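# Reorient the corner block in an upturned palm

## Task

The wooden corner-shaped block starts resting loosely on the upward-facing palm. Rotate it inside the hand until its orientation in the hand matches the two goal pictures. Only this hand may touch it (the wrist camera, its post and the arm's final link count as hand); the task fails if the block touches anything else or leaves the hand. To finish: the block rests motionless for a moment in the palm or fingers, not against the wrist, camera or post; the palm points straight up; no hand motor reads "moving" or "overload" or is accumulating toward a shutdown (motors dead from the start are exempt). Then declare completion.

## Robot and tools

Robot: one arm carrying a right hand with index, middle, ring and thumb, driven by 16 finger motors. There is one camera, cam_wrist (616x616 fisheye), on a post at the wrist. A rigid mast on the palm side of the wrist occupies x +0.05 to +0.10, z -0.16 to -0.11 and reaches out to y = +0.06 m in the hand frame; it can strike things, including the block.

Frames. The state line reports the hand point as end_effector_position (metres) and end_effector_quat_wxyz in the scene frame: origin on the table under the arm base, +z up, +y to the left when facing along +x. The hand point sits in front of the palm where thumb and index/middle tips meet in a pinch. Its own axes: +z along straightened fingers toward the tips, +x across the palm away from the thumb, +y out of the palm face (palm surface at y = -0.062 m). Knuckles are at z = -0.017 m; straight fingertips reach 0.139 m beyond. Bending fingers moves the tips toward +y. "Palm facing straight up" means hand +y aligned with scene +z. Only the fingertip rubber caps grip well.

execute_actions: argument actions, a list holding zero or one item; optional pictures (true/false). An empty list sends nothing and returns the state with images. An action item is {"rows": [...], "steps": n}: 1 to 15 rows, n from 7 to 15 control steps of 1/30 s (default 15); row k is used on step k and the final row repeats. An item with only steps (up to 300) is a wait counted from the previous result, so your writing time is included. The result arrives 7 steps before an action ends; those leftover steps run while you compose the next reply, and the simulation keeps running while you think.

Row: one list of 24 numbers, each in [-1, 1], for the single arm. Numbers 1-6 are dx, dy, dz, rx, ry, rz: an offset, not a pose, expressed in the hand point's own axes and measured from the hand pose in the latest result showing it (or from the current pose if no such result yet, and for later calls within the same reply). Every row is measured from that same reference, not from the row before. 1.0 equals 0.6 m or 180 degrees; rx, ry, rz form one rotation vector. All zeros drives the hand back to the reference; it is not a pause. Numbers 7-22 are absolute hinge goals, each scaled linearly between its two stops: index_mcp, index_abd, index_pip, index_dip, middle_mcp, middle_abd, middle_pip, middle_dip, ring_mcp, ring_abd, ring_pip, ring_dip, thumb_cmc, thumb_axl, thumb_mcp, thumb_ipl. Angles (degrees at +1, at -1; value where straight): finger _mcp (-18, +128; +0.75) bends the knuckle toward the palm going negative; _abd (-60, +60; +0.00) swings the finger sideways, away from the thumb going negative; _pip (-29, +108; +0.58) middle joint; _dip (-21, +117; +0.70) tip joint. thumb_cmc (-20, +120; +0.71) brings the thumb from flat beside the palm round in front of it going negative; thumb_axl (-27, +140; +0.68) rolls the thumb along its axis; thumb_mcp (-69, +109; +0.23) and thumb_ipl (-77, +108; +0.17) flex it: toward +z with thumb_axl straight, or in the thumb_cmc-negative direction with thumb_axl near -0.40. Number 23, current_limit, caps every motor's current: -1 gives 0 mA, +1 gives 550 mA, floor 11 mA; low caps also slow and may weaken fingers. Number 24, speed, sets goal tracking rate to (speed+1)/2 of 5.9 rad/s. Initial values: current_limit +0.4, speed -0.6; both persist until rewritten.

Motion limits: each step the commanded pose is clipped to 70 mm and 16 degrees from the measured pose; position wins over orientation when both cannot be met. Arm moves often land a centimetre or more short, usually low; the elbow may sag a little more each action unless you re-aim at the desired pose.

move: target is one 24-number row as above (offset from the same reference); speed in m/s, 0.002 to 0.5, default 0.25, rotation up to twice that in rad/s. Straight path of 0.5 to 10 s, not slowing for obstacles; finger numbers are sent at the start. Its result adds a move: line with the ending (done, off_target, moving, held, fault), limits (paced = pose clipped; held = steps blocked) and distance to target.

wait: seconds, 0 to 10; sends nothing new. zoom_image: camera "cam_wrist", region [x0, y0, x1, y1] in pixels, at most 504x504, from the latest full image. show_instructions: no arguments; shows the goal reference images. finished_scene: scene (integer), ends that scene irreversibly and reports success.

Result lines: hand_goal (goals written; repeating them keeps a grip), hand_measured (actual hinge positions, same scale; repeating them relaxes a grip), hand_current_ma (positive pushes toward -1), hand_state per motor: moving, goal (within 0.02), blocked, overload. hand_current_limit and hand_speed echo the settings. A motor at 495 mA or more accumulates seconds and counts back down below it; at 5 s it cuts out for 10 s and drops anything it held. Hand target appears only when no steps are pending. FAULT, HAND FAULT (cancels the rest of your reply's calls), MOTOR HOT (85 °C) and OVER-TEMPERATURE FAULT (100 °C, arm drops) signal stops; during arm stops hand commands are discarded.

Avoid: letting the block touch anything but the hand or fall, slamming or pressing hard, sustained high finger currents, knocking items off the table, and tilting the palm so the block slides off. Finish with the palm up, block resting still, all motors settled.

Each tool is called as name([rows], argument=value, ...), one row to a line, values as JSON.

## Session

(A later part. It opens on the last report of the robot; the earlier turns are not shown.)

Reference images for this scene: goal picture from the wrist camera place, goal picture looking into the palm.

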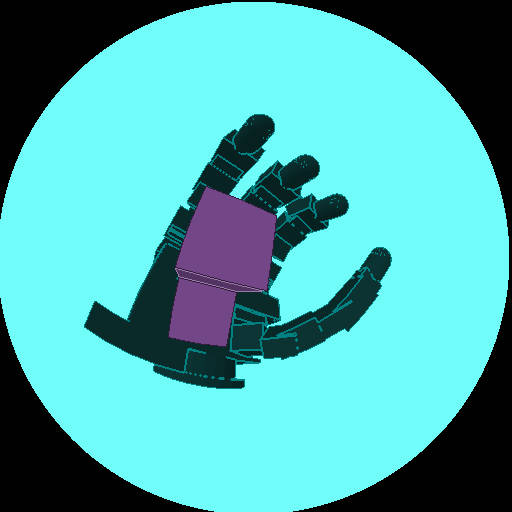

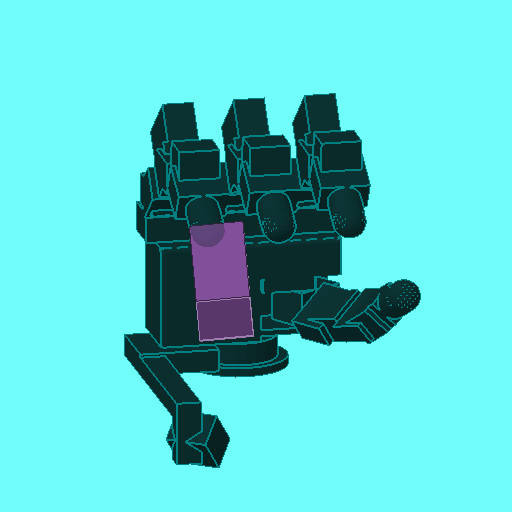

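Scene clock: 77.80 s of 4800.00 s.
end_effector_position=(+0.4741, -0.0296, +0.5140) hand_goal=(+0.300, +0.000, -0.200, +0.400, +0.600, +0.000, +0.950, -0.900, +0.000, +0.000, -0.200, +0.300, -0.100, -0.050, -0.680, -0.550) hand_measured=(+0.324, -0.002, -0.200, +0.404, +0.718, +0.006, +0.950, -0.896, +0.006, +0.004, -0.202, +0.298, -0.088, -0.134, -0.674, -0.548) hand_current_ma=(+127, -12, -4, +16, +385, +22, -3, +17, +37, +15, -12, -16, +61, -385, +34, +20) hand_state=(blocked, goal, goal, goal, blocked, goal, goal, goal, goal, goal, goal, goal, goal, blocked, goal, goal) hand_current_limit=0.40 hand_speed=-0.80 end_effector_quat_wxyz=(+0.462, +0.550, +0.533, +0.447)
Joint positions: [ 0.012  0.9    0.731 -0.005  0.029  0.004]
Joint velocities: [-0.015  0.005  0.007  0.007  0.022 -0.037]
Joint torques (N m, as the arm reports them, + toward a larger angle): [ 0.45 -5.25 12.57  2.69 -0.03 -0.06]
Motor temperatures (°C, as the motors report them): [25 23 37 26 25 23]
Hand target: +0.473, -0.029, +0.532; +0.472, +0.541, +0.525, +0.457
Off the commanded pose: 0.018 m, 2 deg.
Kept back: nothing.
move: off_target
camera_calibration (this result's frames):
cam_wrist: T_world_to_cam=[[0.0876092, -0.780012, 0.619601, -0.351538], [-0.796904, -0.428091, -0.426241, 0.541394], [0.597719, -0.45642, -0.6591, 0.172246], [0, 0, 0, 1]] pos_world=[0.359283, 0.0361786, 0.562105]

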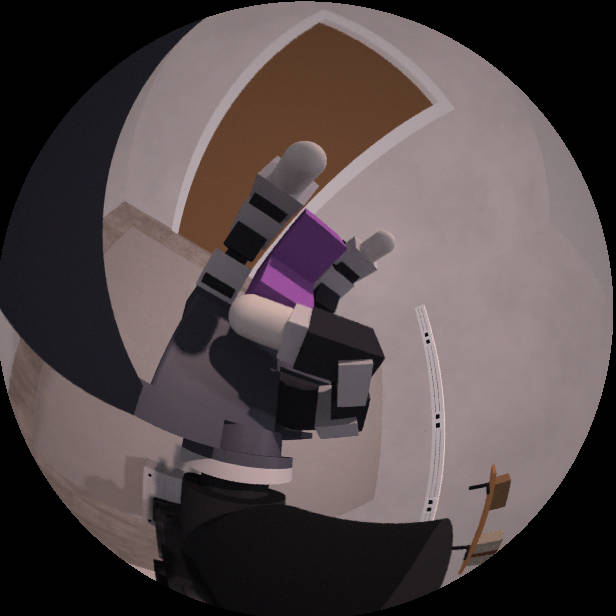

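move(target=[0,0.03,-0.006,-0.012,0,0,0.3,0,-0.2,0.4,0.72,0,0.55,-0.6,0.0,0.0,-0.2,0.3,-0.15,-0.2,-0.3,-0.6,0.4,-0.5], speed=0.07)

move(target=[0,0.03,-0.006,-0.012,0,0,0.3,0,-0.2,0.4,0.72,0,0.55,-0.6,0.0,0.0,-0.2,0.3,-0.25,0.0,-0.3,-0.6,0.4,-0.6], speed=0.07)

move(target=[0,0.03,-0.006,-0.012,0,0,0.3,0,-0.2,0.4,0.72,0,0.55,-0.6,0.0,0.0,-0.2,0.3,-0.25,0.0,-0.6,-0.6,0.4,-0.75], speed=0.07)

zoom_image(camera="cam_wrist", region=[160, 160, 440, 440])

Scene clock: 79.23 s of 4800.00 s.
end_effector_position=(+0.4741, -0.0296, +0.5140) hand_goal=(+0.300, +0.000, -0.200, +0.400, +0.720, +0.000, +0.550, -0.600, +0.000, +0.000, -0.200, +0.300, -0.150, -0.200, -0.300, -0.600) hand_measured=(+0.324, -0.002, -0.200, +0.404, +0.736, +0.004, +0.560, -0.602, +0.006, +0.004, -0.202, +0.298, -0.150, -0.194, -0.310, -0.600) hand_current_ma=(+127, -12, -4, +16, +84, +20, +47, -15, +37, +15, -12, -16, +3, +33, -60, +4) hand_state=(blocked, goal, goal, goal, goal, goal, goal, goal, goal, goal, goal, goal, goal, goal, goal, goal) hand_current_limit=0.40 hand_speed=-0.50 end_effector_quat_wxyz=(+0.462, +0.550, +0.533, +0.447)
Joint positions: [ 0.012  0.9    0.731 -0.005  0.029  0.004]
Joint velocities: [-0.005 -0.024 -0.007  0.002  0.066 -0.007]
Joint torques (N m, as the arm reports them, + toward a larger angle): [ 0.45 -5.51 12.44  2.69 -0.03 -0.07]
Motor temperatures (°C, as the motors report them): [25 23 37 26 25 23]
Hand target: +0.473, -0.029, +0.532; +0.472, +0.541, +0.525, +0.457
Off the commanded pose: 0.018 m, 2 deg.
Kept back: nothing.
move: off_target
camera_calibration (this result's frames):
cam_wrist: T_world_to_cam=[[0.0876092, -0.780012, 0.619601, -0.351538], [-0.796904, -0.428091, -0.426241, 0.541394], [0.597719, -0.45642, -0.6591, 0.172246], [0, 0, 0, 1]] pos_world=[0.359283, 0.0361786, 0.562105]

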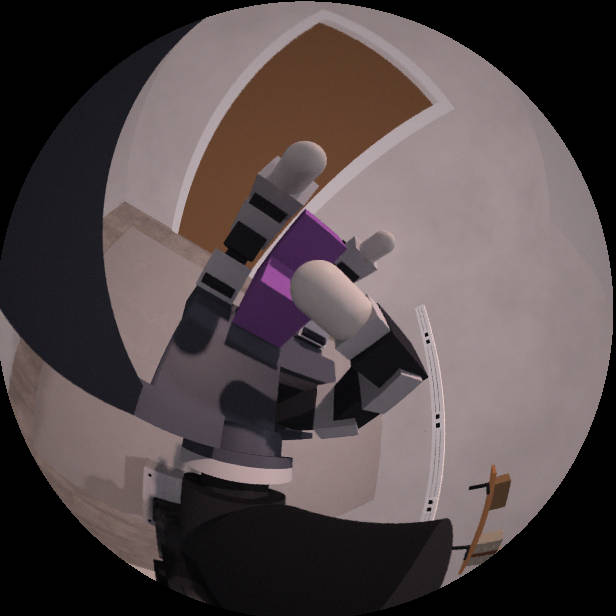

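Scene clock: 79.93 s of 4800.00 s.
end_effector_position=(+0.4741, -0.0296, +0.5140) hand_goal=(+0.300, +0.000, -0.200, +0.400, +0.720, +0.000, +0.550, -0.600, +0.000, +0.000, -0.200, +0.300, -0.250, +0.000, -0.300, -0.600) hand_measured=(+0.324, -0.002, -0.200, +0.404, +0.736, +0.004, +0.560, -0.602, +0.006, +0.004, -0.202, +0.298, -0.248, +0.000, -0.308, -0.600) hand_current_ma=(+127, -12, -4, +16, +84, +20, +47, -15, +37, +15, -12, -16, +6, -3, -55, +4) hand_state=(blocked, goal, goal, goal, goal, goal, goal, goal, goal, goal, goal, goal, goal, goal, goal, goal) hand_current_limit=0.40 hand_speed=-0.60 end_effector_quat_wxyz=(+0.462, +0.550, +0.533, +0.447)
Joint positions: [ 0.012  0.9    0.731 -0.005  0.029  0.004]
Joint velocities: [-0.015 -0.005 -0.007 -0.012  0.037  0.066]
Joint torques (N m, as the arm reports them, + toward a larger angle): [ 0.39 -5.29 12.59  2.71 -0.03 -0.07]
Motor temperatures (°C, as the motors report them): [25 23 37 26 25 23]
Hand target: +0.473, -0.029, +0.532; +0.472, +0.541, +0.525, +0.457
Off the commanded pose: 0.018 m, 2 deg.
Kept back: nothing.
move: off_target
camera_calibration (this result's frames):
cam_wrist: T_world_to_cam=[[0.0876092, -0.780012, 0.619601, -0.351538], [-0.796904, -0.428091, -0.426241, 0.541394], [0.597719, -0.45642, -0.6591, 0.172246], [0, 0, 0, 1]] pos_world=[0.359283, 0.0361786, 0.562105]

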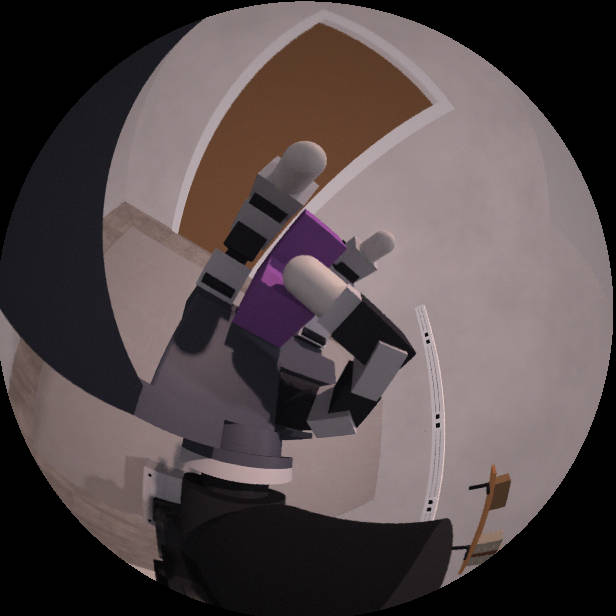

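Scene clock: 80.63 s of 4800.00 s.
end_effector_position=(+0.4741, -0.0296, +0.5140) hand_goal=(+0.300, +0.000, -0.200, +0.400, +0.720, +0.000, +0.550, -0.600, +0.000, +0.000, -0.200, +0.300, -0.250, +0.000, -0.600, -0.600) hand_measured=(+0.324, -0.002, -0.200, +0.404, +0.736, +0.004, +0.560, -0.602, +0.006, +0.004, -0.202, +0.298, -0.226, -0.004, -0.360, -0.586) hand_current_ma=(+127, -12, -4, +16, +84, +20, +47, -15, +37, +15, -12, -16, +125, -19, +385, +97) hand_state=(blocked, goal, goal, goal, goal, goal, goal, goal, goal, goal, goal, goal, blocked, goal, blocked, goal) hand_current_limit=0.40 hand_speed=-0.75 end_effector_quat_wxyz=(+0.462, +0.550, +0.533, +0.447)
Joint positions: [ 0.012  0.9    0.731 -0.005  0.029  0.004]
Joint velocities: [ 0.005 -0.015 -0.012  0.017 -0.066 -0.037]
Joint torques (N m, as the arm reports them, + toward a larger angle): [ 0.39 -5.21 12.59  2.71 -0.03 -0.07]
Motor temperatures (°C, as the motors report them): [25 23 37 26 25 23]
Hand target: +0.473, -0.029, +0.532; +0.472, +0.541, +0.525, +0.457
Off the commanded pose: 0.018 m, 2 deg.
Kept back: nothing.
move: off_target
camera_calibration (this result's frames):
cam_wrist: T_world_to_cam=[[0.0876092, -0.780012, 0.619601, -0.351538], [-0.796904, -0.428091, -0.426241, 0.541394], [0.597719, -0.45642, -0.6591, 0.172246], [0, 0, 0, 1]] pos_world=[0.359283, 0.0361786, 0.562105]

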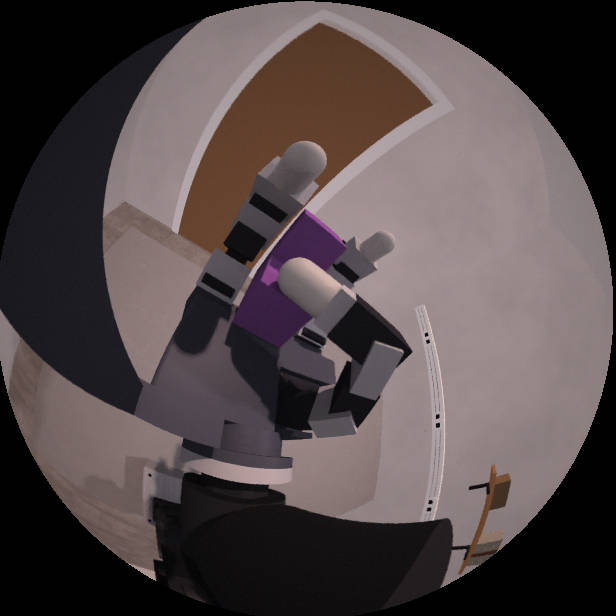

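Region (160, 160, 440, 440) of cam_wrist's 616x616 image, scaled by 1.800, with more detail than that image has.

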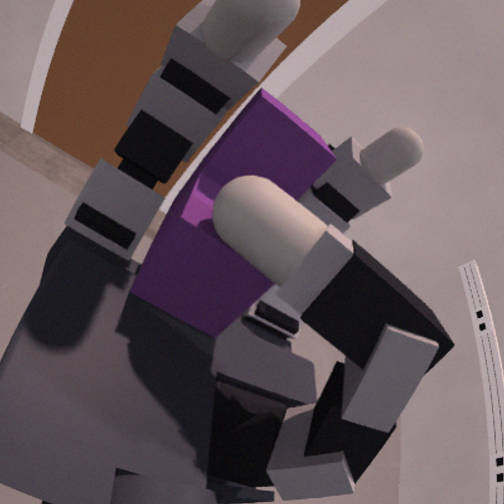

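move(target=[0,0.03,-0.006,-0.012,0,0,0.3,0,-0.2,0.4,0.72,0,0.3,-0.97,0.0,0.0,-0.2,0.3,-0.1,-0.3,-0.3,-0.55,0.4,-0.5], speed=0.07)

move(target=[0,0.03,-0.006,-0.012,0,0,0.3,0,-0.2,0.4,0.72,0,0.3,-0.97,0.0,0.0,-0.2,0.3,-0.05,-0.3,-0.8,-0.5,0.4,-0.5], speed=0.07)

move(target=[0,0.03,-0.006,-0.012,0,0,0.3,0,-0.2,0.4,0.72,0,0.0,-0.97,0.0,0.0,-0.2,0.3,-0.05,-0.12,-0.8,-0.5,0.4,-0.75], speed=0.07)

zoom_image(camera="cam_wrist", region=[160, 160, 440, 440])

Scene clock: 85.33 s of 4800.00 s.
end_effector_position=(+0.4741, -0.0296, +0.5140) hand_goal=(+0.300, +0.000, -0.200, +0.400, +0.720, +0.000, +0.300, -0.970, +0.000, +0.000, -0.200, +0.300, -0.100, -0.300, -0.300, -0.550) hand_measured=(+0.324, -0.002, -0.200, +0.404, +0.736, +0.004, +0.308, -0.968, +0.006, +0.004, -0.202, +0.298, -0.104, -0.294, -0.308, -0.554) hand_current_ma=(+127, -12, -4, +16, +84, +19, +43, +13, +37, +15, -12, -16, -16, +31, -53, -32) hand_state=(blocked, goal, goal, goal, goal, goal, goal, goal, goal, goal, goal, goal, goal, goal, goal, goal) hand_current_limit=0.40 hand_speed=-0.50 end_effector_quat_wxyz=(+0.462, +0.550, +0.533, +0.447)
Joint positions: [ 0.012  0.9    0.731 -0.005  0.029  0.004]
Joint velocities: [ 0.005  0.005  0.002  0.002 -0.051 -0.022]
Joint torques (N m, as the arm reports them, + toward a larger angle): [ 0.39 -5.28 12.56  2.7  -0.03 -0.07]
Motor temperatures (°C, as the motors report them): [25 23 37 26 25 23]
Hand target: +0.473, -0.029, +0.532; +0.472, +0.541, +0.525, +0.457
Off the commanded pose: 0.018 m, 2 deg.
Kept back: nothing.
After step 90, 1.00 s passed at rest.
move: off_target
camera_calibration (this result's frames):
cam_wrist: T_world_to_cam=[[0.0876092, -0.780012, 0.619601, -0.351538], [-0.796904, -0.428091, -0.426241, 0.541394], [0.597719, -0.45642, -0.6591, 0.172246], [0, 0, 0, 1]] pos_world=[0.359283, 0.0361786, 0.562105]

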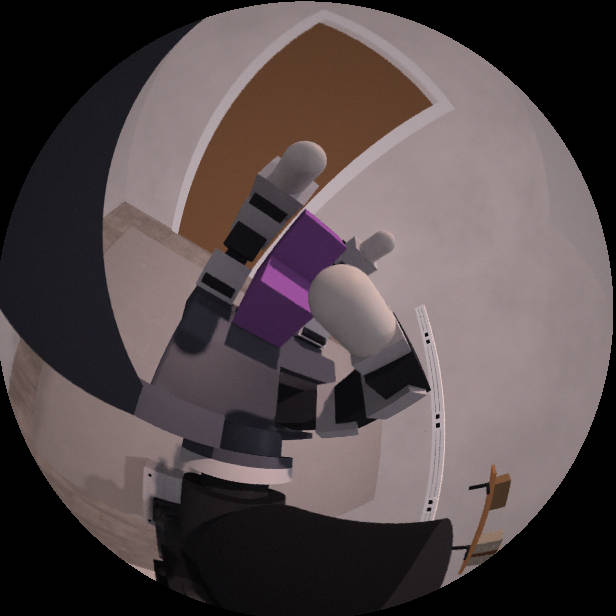

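Scene clock: 86.20 s of 4800.00 s.
end_effector_position=(+0.4741, -0.0296, +0.5140) hand_goal=(+0.300, +0.000, -0.200, +0.400, +0.720, +0.000, +0.300, -0.970, +0.000, +0.000, -0.200, +0.300, -0.050, -0.300, -0.800, -0.500) hand_measured=(+0.324, -0.002, -0.200, +0.404, +0.736, +0.004, +0.308, -0.968, +0.006, +0.004, -0.202, +0.298, -0.054, -0.296, -0.802, -0.506) hand_current_ma=(+127, -12, -4, +16, +84, +18, +43, +13, +37, +15, -12, -16, -19, +30, -19, -35) hand_state=(blocked, goal, goal, goal, goal, goal, goal, goal, goal, goal, goal, goal, goal, goal, goal, goal) hand_current_limit=0.40 hand_speed=-0.50 end_effector_quat_wxyz=(+0.462, +0.550, +0.533, +0.447)
Joint positions: [ 0.012  0.9    0.731 -0.005  0.029  0.004]
Joint velocities: [-0.005  0.005  0.007 -0.012 -0.037 -0.081]
Joint torques (N m, as the arm reports them, + toward a larger angle): [ 0.45 -5.22 12.59  2.69 -0.03 -0.06]
Motor temperatures (°C, as the motors report them): [25 23 37 26 25 23]
Hand target: +0.473, -0.029, +0.532; +0.472, +0.541, +0.525, +0.457
Off the commanded pose: 0.018 m, 2 deg.
Kept back: nothing.
move: off_target
camera_calibration (this result's frames):
cam_wrist: T_world_to_cam=[[0.0876092, -0.780012, 0.619601, -0.351538], [-0.796904, -0.428091, -0.426241, 0.541394], [0.597719, -0.45642, -0.6591, 0.172246], [0, 0, 0, 1]] pos_world=[0.359283, 0.0361786, 0.562105]

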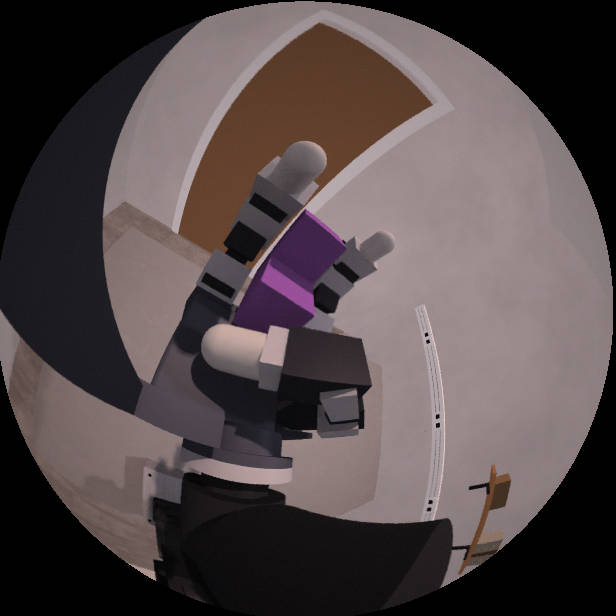

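Scene clock: 86.97 s of 4800.00 s.
end_effector_position=(+0.4741, -0.0296, +0.5140) hand_goal=(+0.300, +0.000, -0.200, +0.400, +0.720, +0.000, +0.000, -0.970, +0.000, +0.000, -0.200, +0.300, -0.050, -0.120, -0.800, -0.500) hand_measured=(+0.324, -0.002, -0.200, +0.404, +0.736, +0.004, +0.008, -0.968, +0.006, +0.004, -0.202, +0.298, -0.054, -0.128, -0.802, -0.504) hand_current_ma=(+127, -12, -4, +16, +84, +18, +39, +13, +37, +15, -12, -16, -18, -47, -19, -32) hand_state=(blocked, goal, goal, goal, goal, goal, goal, goal, goal, goal, goal, goal, goal, goal, goal, goal) hand_current_limit=0.40 hand_speed=-0.75 end_effector_quat_wxyz=(+0.462, +0.550, +0.533, +0.447)
Joint positions: [ 0.012  0.9    0.731 -0.005  0.029  0.004]
Joint velocities: [ 0.005  0.015 -0.012 -0.012 -0.022 -0.007]
Joint torques (N m, as the arm reports them, + toward a larger angle): [ 0.41 -5.22 12.56  2.69 -0.03 -0.06]
Motor temperatures (°C, as the motors report them): [25 23 37 26 25 23]
Hand target: +0.473, -0.029, +0.532; +0.472, +0.541, +0.525, +0.457
Off the commanded pose: 0.018 m, 2 deg.
Kept back: nothing.
move: off_target
camera_calibration (this result's frames):
cam_wrist: T_world_to_cam=[[0.0876092, -0.780012, 0.619601, -0.351538], [-0.796904, -0.428091, -0.426241, 0.541394], [0.597719, -0.45642, -0.6591, 0.172246], [0, 0, 0, 1]] pos_world=[0.359283, 0.0361786, 0.562105]

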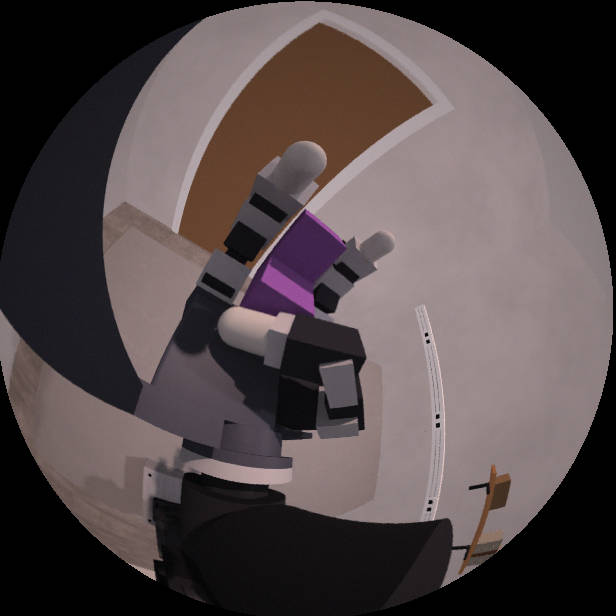

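Region (160, 160, 440, 440) of cam_wrist's 616x616 image, scaled by 1.800, with more detail than that image has.

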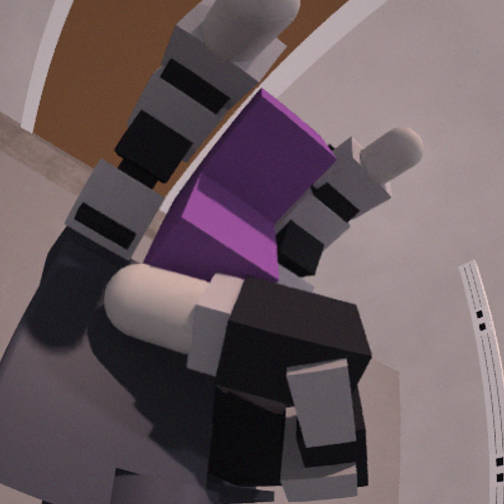

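Curl pip until contact, then open dip.

move(target=[0,0.03,-0.006,-0.012,0,0,0.3,0,-0.2,0.4,0.72,0,-0.3,-0.97,0.0,0.0,-0.2,0.3,-0.05,-0.12,-0.8,-0.5,0.4,-0.75], speed=0.07)

move(target=[0,0.03,-0.006,-0.012,0,0,0.3,0,-0.2,0.4,0.72,0,-0.5,-0.5,0.0,0.0,-0.2,0.3,-0.05,-0.12,-0.8,-0.5,0.4,-0.85], speed=0.07)

zoom_image(camera="cam_wrist", region=[160, 160, 440, 440])

Scene clock: 88.17 s of 4800.00 s.
end_effector_position=(+0.4741, -0.0296, +0.5140) hand_goal=(+0.300, +0.000, -0.200, +0.400, +0.720, +0.000, -0.300, -0.970, +0.000, +0.000, -0.200, +0.300, -0.050, -0.120, -0.800, -0.500) hand_measured=(+0.324, -0.002, -0.200, +0.404, +0.748, +0.002, -0.120, -0.948, +0.006, +0.004, -0.202, +0.298, -0.054, -0.138, -0.804, -0.504) hand_current_ma=(+127, -12, -4, +16, +153, +10, +381, +111, +37, +15, -12, -16, -18, -110, -28, -32) hand_state=(blocked, goal, goal, goal, blocked, goal, blocked, blocked, goal, goal, goal, goal, goal, goal, goal, goal) hand_current_limit=0.40 hand_speed=-0.75 end_effector_quat_wxyz=(+0.462, +0.550, +0.533, +0.447)
Joint positions: [ 0.012  0.9    0.731 -0.005  0.029  0.004]
Joint velocities: [-0.005 -0.015 -0.017 -0.027 -0.007 -0.022]
Joint torques (N m, as the arm reports them, + toward a larger angle): [ 0.43 -5.19 12.58  2.69 -0.03 -0.06]
Motor temperatures (°C, as the motors report them): [25 23 37 26 25 23]
Hand target: +0.473, -0.029, +0.532; +0.472, +0.541, +0.525, +0.457
Off the commanded pose: 0.018 m, 2 deg.
Kept back: nothing.
move: off_target
camera_calibration (this result's frames):
cam_wrist: T_world_to_cam=[[0.0876092, -0.780012, 0.619601, -0.351538], [-0.796904, -0.428091, -0.426241, 0.541394], [0.597719, -0.45642, -0.6591, 0.172246], [0, 0, 0, 1]] pos_world=[0.359283, 0.0361786, 0.562105]

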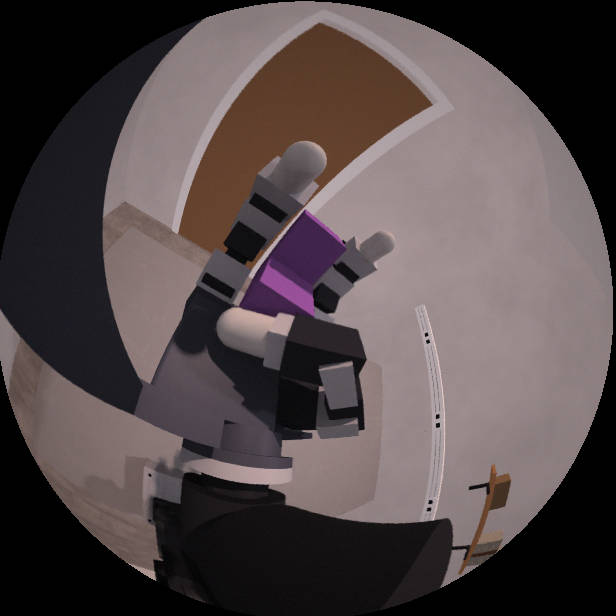

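Scene clock: 89.73 s of 4800.00 s.
end_effector_position=(+0.4741, -0.0296, +0.5140) hand_goal=(+0.300, +0.000, -0.200, +0.400, +0.720, +0.000, -0.500, -0.500, +0.000, +0.000, -0.200, +0.300, -0.050, -0.120, -0.800, -0.500) hand_measured=(+0.324, -0.002, -0.200, +0.404, +0.762, +0.002, -0.334, -0.492, +0.006, +0.004, -0.202, +0.298, -0.054, -0.146, -0.808, -0.504) hand_current_ma=(+127, -12, -4, +16, +228, +8, +385, +40, +37, +15, -12, -16, -18, -155, -57, -32) hand_state=(blocked, goal, goal, goal, blocked, goal, blocked, goal, goal, goal, goal, goal, goal, blocked, goal, goal) hand_current_limit=0.40 hand_speed=-0.85 end_effector_quat_wxyz=(+0.462, +0.550, +0.533, +0.447)
Joint positions: [ 0.012  0.9    0.731 -0.005  0.029  0.004]
Joint velocities: [ 0.005  0.015  0.002  0.012  0.022 -0.022]
Joint torques (N m, as the arm reports them, + toward a larger angle): [ 0.42 -5.21 12.57  2.68 -0.03 -0.06]
Motor temperatures (°C, as the motors report them): [25 23 37 26 25 23]
Hand target: +0.473, -0.029, +0.532; +0.472, +0.541, +0.525, +0.457
Off the commanded pose: 0.018 m, 2 deg.
Kept back: nothing.
move: off_target
camera_calibration (this result's frames):
cam_wrist: T_world_to_cam=[[0.0876092, -0.780012, 0.619601, -0.351538], [-0.796904, -0.428091, -0.426241, 0.541394], [0.597719, -0.45642, -0.6591, 0.172246], [0, 0, 0, 1]] pos_world=[0.359283, 0.0361786, 0.562105]

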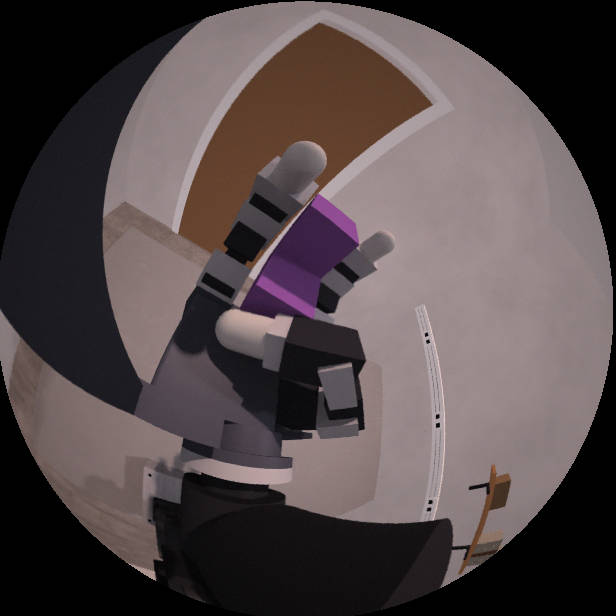

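Region (160, 160, 440, 440) of cam_wrist's 616x616 image, scaled by 1.800, with more detail than that image has.

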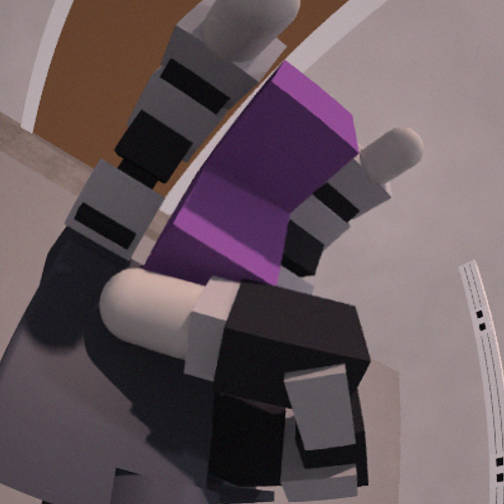

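move(target=[0,0.03,-0.006,-0.012,0,0,0.3,0,-0.2,0.4,0.5,0,-0.3,-0.25,0.0,0.0,-0.2,0.3,-0.05,-0.12,-0.8,-0.5,0.4,-0.85], speed=0.07)

zoom_image(camera="cam_wrist", region=[160, 140, 440, 420])

Scene clock: 91.03 s of 4800.00 s.
end_effector_position=(+0.4741, -0.0296, +0.5140) hand_goal=(+0.300, +0.000, -0.200, +0.400, +0.500, +0.000, -0.300, -0.250, +0.000, +0.000, -0.200, +0.300, -0.050, -0.120, -0.800, -0.500) hand_measured=(+0.322, -0.002, -0.200, +0.404, +0.540, +0.002, -0.292, -0.248, +0.006, +0.002, -0.202, +0.298, -0.054, -0.120, -0.808, -0.504) hand_current_ma=(+121, -12, -4, +15, +216, +8, +36, +7, +36, +13, -12, -16, -18, -3, -57, -31) hand_state=(blocked, goal, goal, goal, blocked, goal, goal, goal, goal, goal, goal, goal, goal, goal, goal, goal) hand_current_limit=0.40 hand_speed=-0.85 end_effector_quat_wxyz=(+0.462, +0.550, +0.534, +0.447)
Joint positions: [ 0.012  0.9    0.731 -0.005  0.029  0.003]
Joint velocities: [-0.005 -0.005  0.002 -0.007 -0.095 -0.051]
Joint torques (N m, as the arm reports them, + toward a larger angle): [ 0.43 -5.35 12.54  2.72 -0.03 -0.06]
Motor temperatures (°C, as the motors report them): [25 23 37 26 25 23]
Hand target: +0.473, -0.029, +0.532; +0.472, +0.541, +0.525, +0.457
Off the commanded pose: 0.018 m, 2 deg.
Kept back: nothing.
move: off_target
camera_calibration (this result's frames):
cam_wrist: T_world_to_cam=[[0.087668, -0.779773, 0.619893, -0.351689], [-0.796881, -0.428304, -0.426071, 0.541309], [0.597742, -0.456628, -0.658935, 0.172163], [0, 0, 0, 1]] pos_world=[0.359282, 0.0362214, 0.56209]

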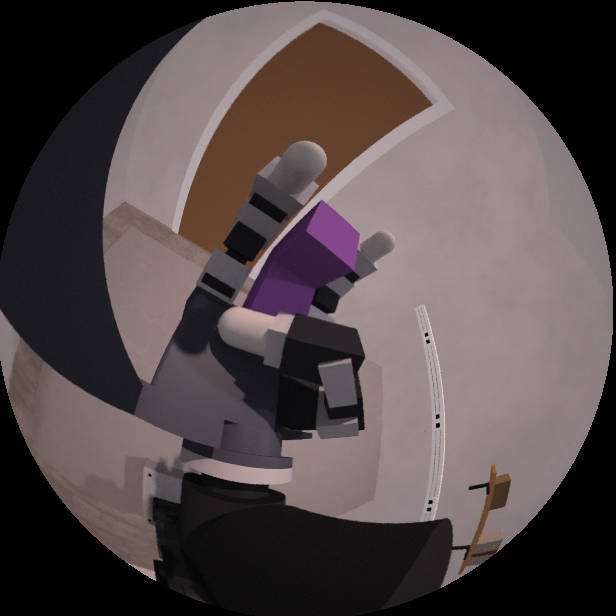

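Region (160, 140, 440, 420) of cam_wrist's 616x616 image, scaled by 1.800, with more detail than that image has.

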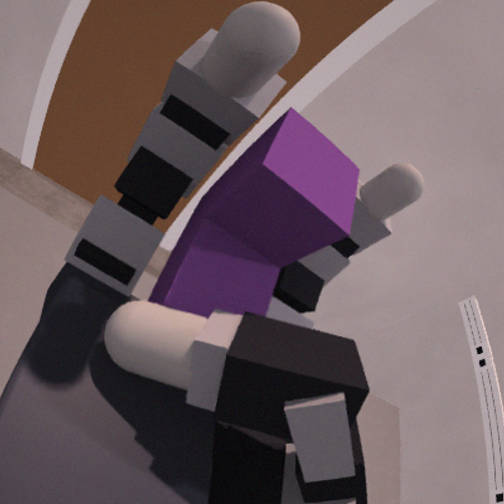

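move(target=[0,0.03,-0.006,-0.012,0,0,0.3,0,-0.2,0.4,0.25,0,-0.1,-0.1,0.0,0.0,-0.2,0.3,-0.05,-0.15,-0.8,-0.5,0.4,-0.85], speed=0.07)

zoom_image(camera="cam_wrist", region=[160, 140, 440, 420])

Scene clock: 92.60 s of 4800.00 s.
end_effector_position=(+0.4741, -0.0296, +0.5140) hand_goal=(+0.300, +0.000, -0.200, +0.400, +0.250, +0.000, -0.100, -0.100, +0.000, +0.000, -0.200, +0.300, -0.050, -0.150, -0.800, -0.500) hand_measured=(+0.322, -0.002, -0.200, +0.404, +0.292, +0.002, -0.100, -0.104, +0.006, +0.002, -0.202, +0.298, -0.054, -0.144, -0.808, -0.504) hand_current_ma=(+121, -12, -4, +15, +228, +8, +3, -19, +36, +13, -12, -16, -18, +40, -57, -31) hand_state=(blocked, goal, goal, goal, blocked, goal, goal, goal, goal, goal, goal, goal, goal, goal, goal, goal) hand_current_limit=0.40 hand_speed=-0.85 end_effector_quat_wxyz=(+0.462, +0.550, +0.534, +0.447)
Joint positions: [ 0.012  0.9    0.731 -0.005  0.029  0.003]
Joint velocities: [ 0.024 -0.015  0.017  0.007 -0.037 -0.051]
Joint torques (N m, as the arm reports them, + toward a larger angle): [ 0.41 -5.23 12.57  2.69 -0.03 -0.06]
Motor temperatures (°C, as the motors report them): [25 23 37 26 25 23]
Hand target: +0.473, -0.029, +0.532; +0.472, +0.541, +0.525, +0.457
Off the commanded pose: 0.018 m, 2 deg.
Kept back: nothing.
move: off_target
camera_calibration (this result's frames):
cam_wrist: T_world_to_cam=[[0.087668, -0.779773, 0.619893, -0.351689], [-0.796881, -0.428304, -0.426071, 0.541309], [0.597742, -0.456628, -0.658935, 0.172163], [0, 0, 0, 1]] pos_world=[0.359282, 0.0362214, 0.56209]

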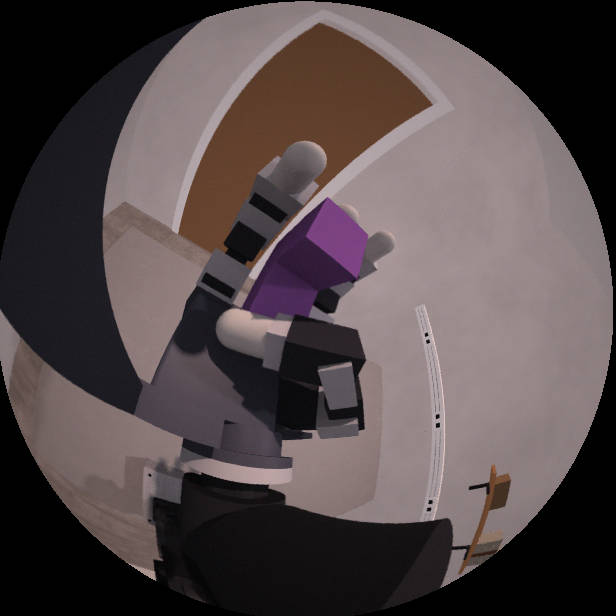

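Region (160, 140, 440, 420) of cam_wrist's 616x616 image, scaled by 1.800, with more detail than that image has.

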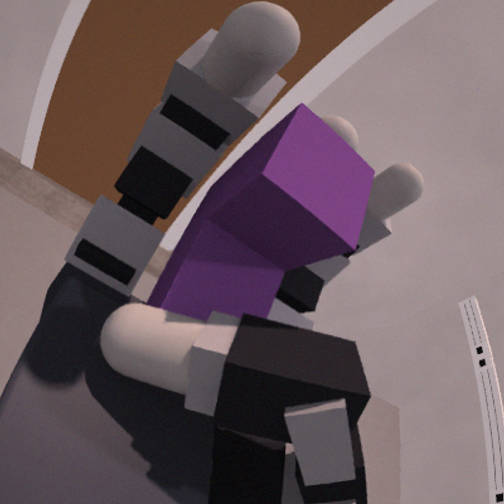

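move(target=[0,0.025,-0.004,-0.066,0,0,0.3,0,-0.2,0.4,0.39,0,-0.1,-0.1,0.0,0.0,-0.2,0.3,-0.05,-0.13,-0.8,-0.5,0.4,-0.85], speed=0.07)

zoom_image(camera="cam_wrist", region=[220, 170, 400, 350])

Scene clock: 96.50 s of 4800.00 s.
end_effector_position=(+0.4757, -0.0296, +0.5213) hand_goal=(+0.300, +0.000, -0.200, +0.400, +0.390, +0.000, -0.100, -0.100, +0.000, +0.000, -0.200, +0.300, -0.050, -0.130, -0.800, -0.500) hand_measured=(+0.322, -0.002, -0.200, +0.402, +0.400, +0.002, -0.100, -0.104, +0.006, +0.002, -0.202, +0.298, -0.054, -0.130, -0.808, -0.504) hand_current_ma=(+116, -12, -4, +15, +58, +8, +4, -19, +36, +13, -12, -16, -21, -1, -57, -31) hand_state=(blocked, goal, goal, goal, goal, goal, goal, goal, goal, goal, goal, goal, goal, goal, goal, goal) hand_current_limit=0.40 hand_speed=-0.85 end_effector_quat_wxyz=(+0.506, +0.509, +0.492, +0.493)
Joint positions: [0.012 0.97  0.67  0.299 0.029 0.003]
Joint velocities: [-0.005 -0.024  0.002  0.012  0.037 -0.007]
Joint torques (N m, as the arm reports them, + toward a larger angle): [ 0.17 -4.96 10.63  3.37 -0.16 -0.1 ]
Motor temperatures (°C, as the motors report them): [25 23 37 26 25 23]
Hand target: +0.474, -0.029, +0.529; +0.516, +0.499, +0.485, +0.500
Off the commanded pose: 0.008 m, 2 deg.
Kept back: nothing.
move: done
camera_calibration (this result's frames):
cam_wrist: T_world_to_cam=[[-0.0207942, -0.779562, 0.62598, -0.307969], [-0.711373, -0.428409, -0.557148, 0.573396], [0.702507, -0.456891, -0.545651, 0.0671292], [0, 0, 0, 1]] pos_world=[0.354336, 0.0362376, 0.548878]

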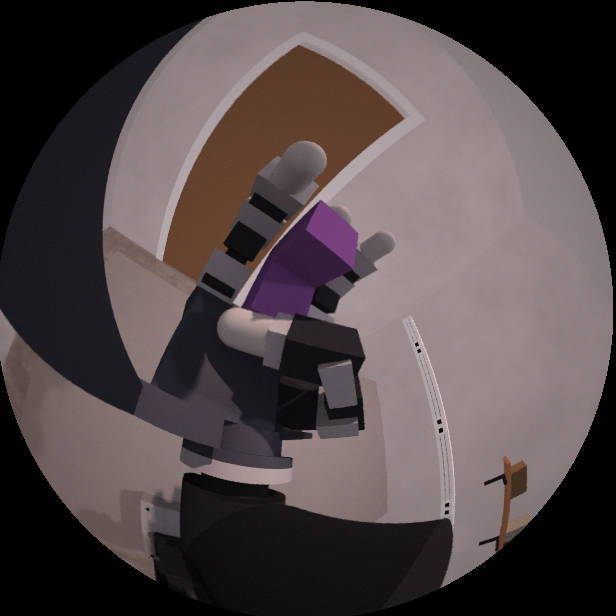

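Region (220, 170, 400, 350) of cam_wrist's 616x616 image, scaled by 2.800, with more detail than that image has.

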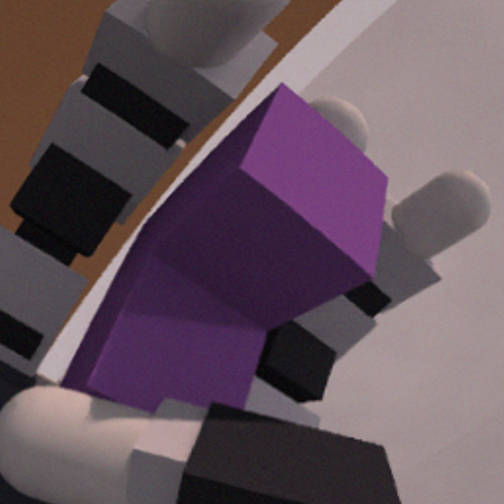

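move(target=[0,0.02,0,-0.01,0,0,0.2,-0.2,-0.2,0.4,0.39,-0.1,-0.1,-0.1,0.0,-0.2,-0.2,0.3,-0.05,-0.13,-0.8,-0.5,0.4,-0.85], speed=0.07)

zoom_image(camera="cam_wrist", region=[220, 170, 400, 350])

Scene clock: 98.17 s of 4800.00 s.
end_effector_position=(+0.4757, -0.0296, +0.5215) hand_goal=(+0.200, -0.200, -0.200, +0.400, +0.390, -0.100, -0.100, -0.100, +0.000, -0.200, -0.200, +0.300, -0.050, -0.130, -0.800, -0.500) hand_measured=(+0.220, -0.198, -0.200, +0.402, +0.402, -0.094, -0.100, -0.104, +0.006, -0.198, -0.202, +0.298, -0.054, -0.130, -0.808, -0.504) hand_current_ma=(+104, +13, -4, +14, +62, +29, +4, -19, +36, +12, -12, -16, -21, -1, -57, -31) hand_state=(goal, goal, goal, goal, goal, goal, goal, goal, goal, goal, goal, goal, goal, goal, goal, goal) hand_current_limit=0.40 hand_speed=-0.85 end_effector_quat_wxyz=(+0.507, +0.509, +0.491, +0.493)
Joint positions: [0.012 0.97  0.67  0.3   0.029 0.003]
Joint velocities: [-0.005 -0.015 -0.002 -0.012 -0.037 -0.007]
Joint torques (N m, as the arm reports them, + toward a larger angle): [ 0.43 -5.36 11.63  2.88 -0.05 -0.05]
Motor temperatures (°C, as the motors report them): [25 23 37 26 25 23]
Hand target: +0.476, -0.029, +0.533; +0.514, +0.501, +0.484, +0.501
Off the commanded pose: 0.012 m, 2 deg.
Kept back: nothing.
move: off_target
camera_calibration (this result's frames):
cam_wrist: T_world_to_cam=[[-0.021272, -0.779561, 0.625965, -0.307853], [-0.710948, -0.428409, -0.55769, 0.573535], [0.702923, -0.456892, -0.545114, 0.0667995], [0, 0, 0, 1]] pos_world=[0.35425, 0.0362378, 0.548974]

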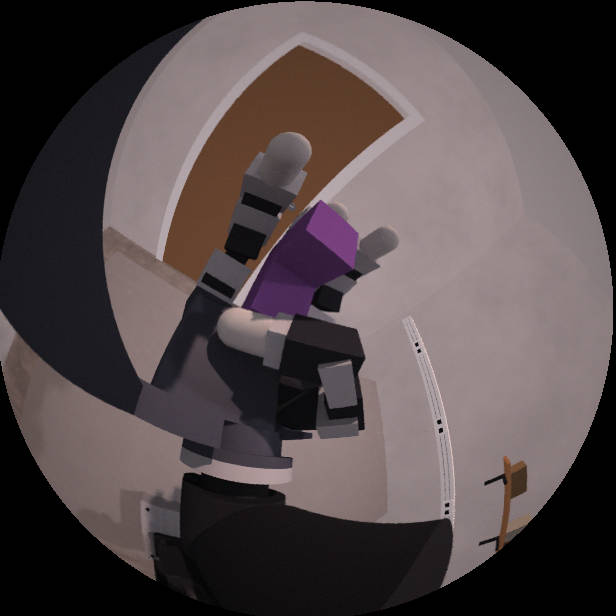

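Region (220, 170, 400, 350) of cam_wrist's 616x616 image, scaled by 2.800, with more detail than that image has.

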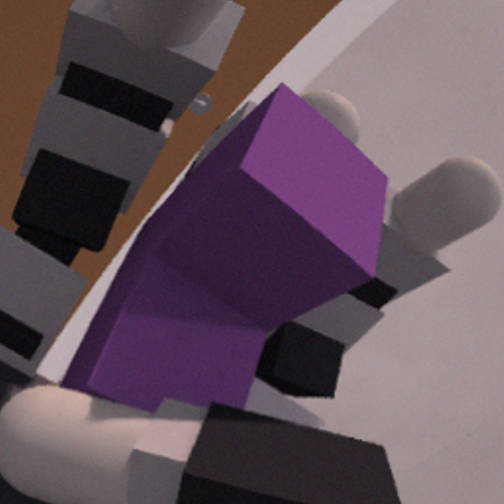

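Push a bit more with the index, higher on P.

move(target=[0,0.02,0,-0.01,0,0,0.05,-0.36,-0.25,0.4,0.39,-0.1,-0.1,-0.1,0.0,-0.2,-0.2,0.3,-0.05,-0.13,-0.8,-0.5,0.4,-0.88], speed=0.07)

zoom_image(camera="cam_wrist", region=[220, 170, 400, 350])

Scene clock: 99.20 s of 4800.00 s.
end_effector_position=(+0.4757, -0.0296, +0.5215) hand_goal=(+0.050, -0.360, -0.250, +0.400, +0.390, -0.100, -0.100, -0.100, +0.000, -0.200, -0.200, +0.300, -0.050, -0.130, -0.800, -0.500) hand_measured=(+0.066, -0.358, -0.248, +0.402, +0.402, -0.094, -0.100, -0.104, +0.006, -0.198, -0.202, +0.298, -0.054, -0.130, -0.808, -0.504) hand_current_ma=(+82, +10, +11, +14, +62, +29, +4, -19, +36, +12, -12, -16, -21, -1, -57, -31) hand_state=(goal, goal, goal, goal, goal, goal, goal, goal, goal, goal, goal, goal, goal, goal, goal, goal) hand_current_limit=0.40 hand_speed=-0.88 end_effector_quat_wxyz=(+0.507, +0.509, +0.491, +0.493)
Joint positions: [0.012 0.97  0.67  0.3   0.029 0.003]
Joint velocities: [-0.024  0.005  0.002 -0.012 -0.022  0.022]
Joint torques (N m, as the arm reports them, + toward a larger angle): [ 0.39 -5.37 11.71  2.92 -0.05 -0.05]
Motor temperatures (°C, as the motors report them): [25 23 37 26 25 23]
Hand target: +0.475, -0.029, +0.533; +0.515, +0.501, +0.484, +0.501
Off the commanded pose: 0.012 m, 2 deg.
Kept back: nothing.
move: off_target
camera_calibration (this result's frames):
cam_wrist: T_world_to_cam=[[-0.021272, -0.779561, 0.625965, -0.307853], [-0.710948, -0.428409, -0.55769, 0.573535], [0.702923, -0.456892, -0.545114, 0.0667995], [0, 0, 0, 1]] pos_world=[0.35425, 0.0362378, 0.548974]

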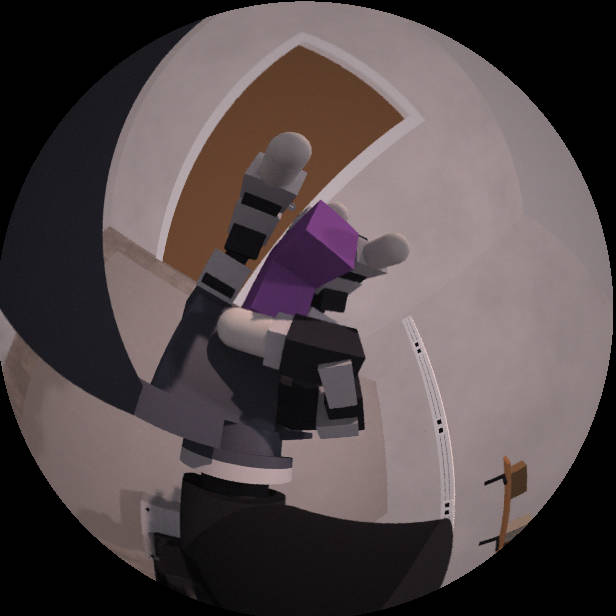

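Region (220, 170, 400, 350) of cam_wrist's 616x616 image, scaled by 2.800, with more detail than that image has.

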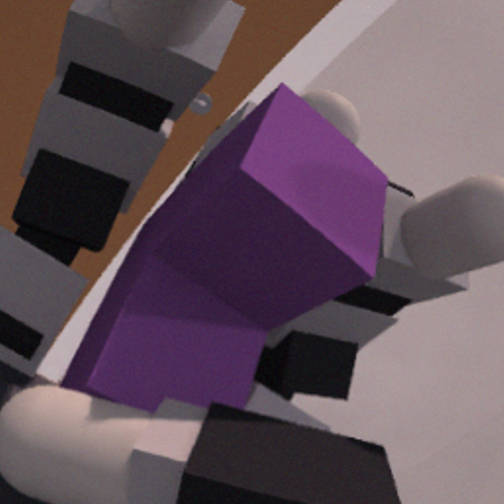

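move(target=[0,0.02,0,-0.01,0,0,0.05,-0.55,-0.25,0.4,0.39,-0.12,-0.1,-0.1,0.0,-0.2,-0.2,0.3,-0.05,-0.13,-0.8,-0.5,0.4,-0.88], speed=0.07)

zoom_image(camera="cam_wrist", region=[220, 170, 400, 350])

Scene clock: 100.33 s of 4800.00 s.
end_effector_position=(+0.4757, -0.0296, +0.5215) hand_goal=(+0.050, -0.550, -0.250, +0.400, +0.390, -0.120, -0.100, -0.100, +0.000, -0.200, -0.200, +0.300, -0.050, -0.130, -0.800, -0.500) hand_measured=(+0.062, -0.520, -0.252, +0.402, +0.406, -0.124, -0.096, -0.100, +0.006, -0.198, -0.202, +0.298, -0.054, -0.130, -0.808, -0.504) hand_current_ma=(+60, +133, -13, +13, +88, -14, +17, -4, +36, +12, -12, -16, -21, -1, -57, -31) hand_state=(goal, blocked, goal, goal, goal, goal, goal, goal, goal, goal, goal, goal, goal, goal, goal, goal) hand_current_limit=0.40 hand_speed=-0.88 end_effector_quat_wxyz=(+0.507, +0.509, +0.491, +0.493)
Joint positions: [0.012 0.97  0.67  0.3   0.029 0.003]
Joint velocities: [-0.015 -0.005  0.027 -0.007 -0.066  0.007]
Joint torques (N m, as the arm reports them, + toward a larger angle): [ 0.38 -5.33 11.63  2.9  -0.05 -0.04]
Motor temperatures (°C, as the motors report them): [25 23 37 26 25 23]
Hand target: +0.475, -0.029, +0.533; +0.515, +0.501, +0.484, +0.501
Off the commanded pose: 0.012 m, 2 deg.
Kept back: nothing.
move: off_target
camera_calibration (this result's frames):
cam_wrist: T_world_to_cam=[[-0.021272, -0.779561, 0.625965, -0.307853], [-0.710948, -0.428409, -0.55769, 0.573535], [0.702923, -0.456892, -0.545114, 0.0667995], [0, 0, 0, 1]] pos_world=[0.35425, 0.0362378, 0.548974]

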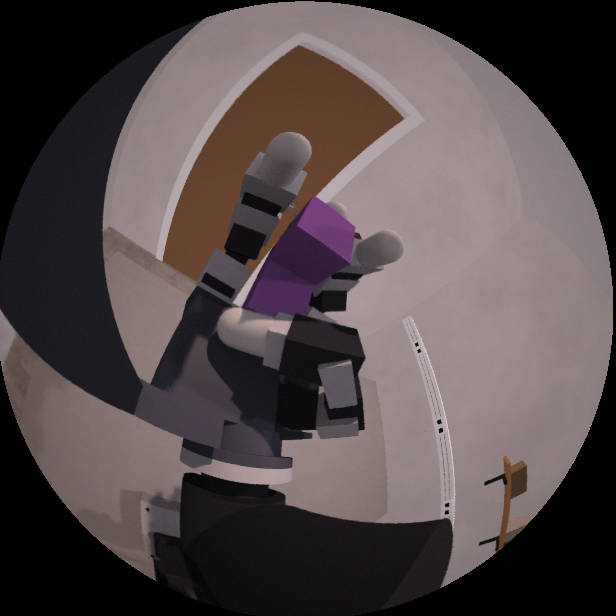

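Region (220, 170, 400, 350) of cam_wrist's 616x616 image, scaled by 2.800, with more detail than that image has.

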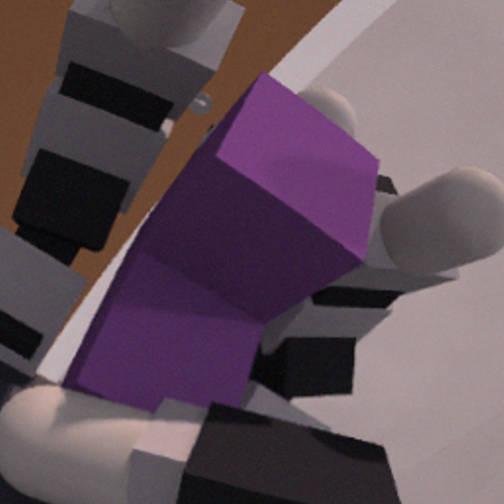

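Rolled slightly toward +x as wanted. Finish.

wait(seconds=1)

finished_scene(scene=2)

Scene clock: 101.57 s of 4800.00 s.
end_effector_position=(+0.4757, -0.0296, +0.5215) hand_goal=(+0.050, -0.550, -0.250, +0.400, +0.390, -0.120, -0.100, -0.100, +0.000, -0.200, -0.200, +0.300, -0.050, -0.130, -0.800, -0.500) hand_measured=(+0.062, -0.520, -0.252, +0.402, +0.406, -0.124, -0.096, -0.100, +0.006, -0.198, -0.202, +0.298, -0.054, -0.130, -0.808, -0.504) hand_current_ma=(+60, +133, -13, +13, +88, -14, +17, -4, +36, +12, -12, -16, -21, -1, -57, -31) hand_state=(goal, blocked, goal, goal, goal, goal, goal, goal, goal, goal, goal, goal, goal, goal, goal, goal) hand_current_limit=0.40 hand_speed=-0.88 end_effector_quat_wxyz=(+0.507, +0.509, +0.491, +0.493)
Joint positions: [0.012 0.97  0.67  0.3   0.029 0.003]
Joint velocities: [ 0.005  0.005  0.012  0.012 -0.095 -0.051]
Joint torques (N m, as the arm reports them, + toward a larger angle): [ 0.39 -5.37 11.63  2.91 -0.05 -0.05]
Motor temperatures (°C, as the motors report them): [25 23 37 26 25 23]
Hand target: +0.475, -0.029, +0.533; +0.515, +0.501, +0.484, +0.501
Off the commanded pose: 0.012 m, 2 deg.
Kept back: nothing.
Steps of this call (steps 1 to 37: nothing new was sent). Readings (end_effector_position | what the end effector reports):
1: (+0.4757, -0.0296, +0.5215) | hand_goal=(+0.050, -0.550, -0.250, +0.400, +0.390, -0.120, -0.100, -0.100, +0.000, -0.200, -0.200, +0.300, -0.050, -0.130, -0.800, -0.500) hand_measured=(+0.062, -0.520, -0.252, +0.402, +0.406, -0.124, -0.096, -0.100, +0.006, -0.198, -0.202, +0.298, -0.054, -0.130, -0.808, -0.504) hand_current_ma=(+60, +133, -13, +13, +88, -14, +17, -4, +36, +12, -12, -16, -21, -1, -57, -31) hand_state=(goal, blocked, goal, goal, goal, goal, goal, goal, goal, goal, goal, goal, goal, goal, goal, goal) hand_current_limit=0.40 hand_speed=-0.88
2: (+0.4757, -0.0296, +0.5215) | hand_goal=(+0.050, -0.550, -0.250, +0.400, +0.390, -0.120, -0.100, -0.100, +0.000, -0.200, -0.200, +0.300, -0.050, -0.130, -0.800, -0.500) hand_measured=(+0.062, -0.520, -0.252, +0.402, +0.406, -0.124, -0.096, -0.100, +0.006, -0.198, -0.202, +0.298, -0.054, -0.130, -0.808, -0.504) hand_current_ma=(+60, +133, -13, +13, +88, -14, +17, -4, +36, +12, -12, -16, -21, -1, -57, -31) hand_state=(goal, blocked, goal, goal, goal, goal, goal, goal, goal, goal, goal, goal, goal, goal, goal, goal) hand_current_limit=0.40 hand_speed=-0.88
4: (+0.4757, -0.0296, +0.5215) | hand_goal=(+0.050, -0.550, -0.250, +0.400, +0.390, -0.120, -0.100, -0.100, +0.000, -0.200, -0.200, +0.300, -0.050, -0.130, -0.800, -0.500) hand_measured=(+0.062, -0.520, -0.252, +0.402, +0.406, -0.124, -0.096, -0.100, +0.006, -0.198, -0.202, +0.298, -0.054, -0.130, -0.808, -0.504) hand_current_ma=(+60, +133, -13, +13, +88, -14, +17, -4, +36, +12, -12, -16, -21, -1, -57, -31) hand_state=(goal, blocked, goal, goal, goal, goal, goal, goal, goal, goal, goal, goal, goal, goal, goal, goal) hand_current_limit=0.40 hand_speed=-0.88
8: (+0.4757, -0.0296, +0.5215) | hand_goal=(+0.050, -0.550, -0.250, +0.400, +0.390, -0.120, -0.100, -0.100, +0.000, -0.200, -0.200, +0.300, -0.050, -0.130, -0.800, -0.500) hand_measured=(+0.062, -0.520, -0.252, +0.402, +0.406, -0.124, -0.096, -0.100, +0.006, -0.198, -0.202, +0.298, -0.054, -0.130, -0.808, -0.504) hand_current_ma=(+60, +133, -13, +13, +88, -14, +17, -4, +36, +12, -12, -16, -21, -1, -57, -31) hand_state=(goal, blocked, goal, goal, goal, goal, goal, goal, goal, goal, goal, goal, goal, goal, goal, goal) hand_current_limit=0.40 hand_speed=-0.88
37: the state above
camera_calibration (this result's frames):
cam_wrist: T_world_to_cam=[[-0.021272, -0.779561, 0.625965, -0.307853], [-0.710948, -0.428409, -0.55769, 0.573535], [0.702923, -0.456892, -0.545114, 0.0667995], [0, 0, 0, 1]] pos_world=[0.35425, 0.0362378, 0.548974]

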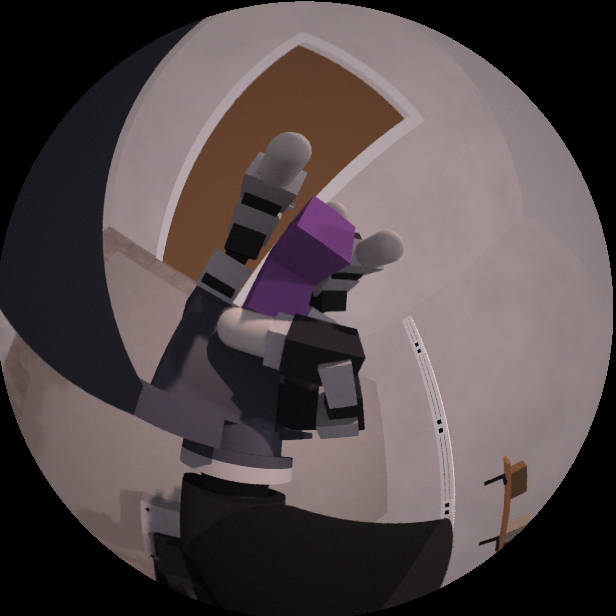

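The scene is finished: the task was done.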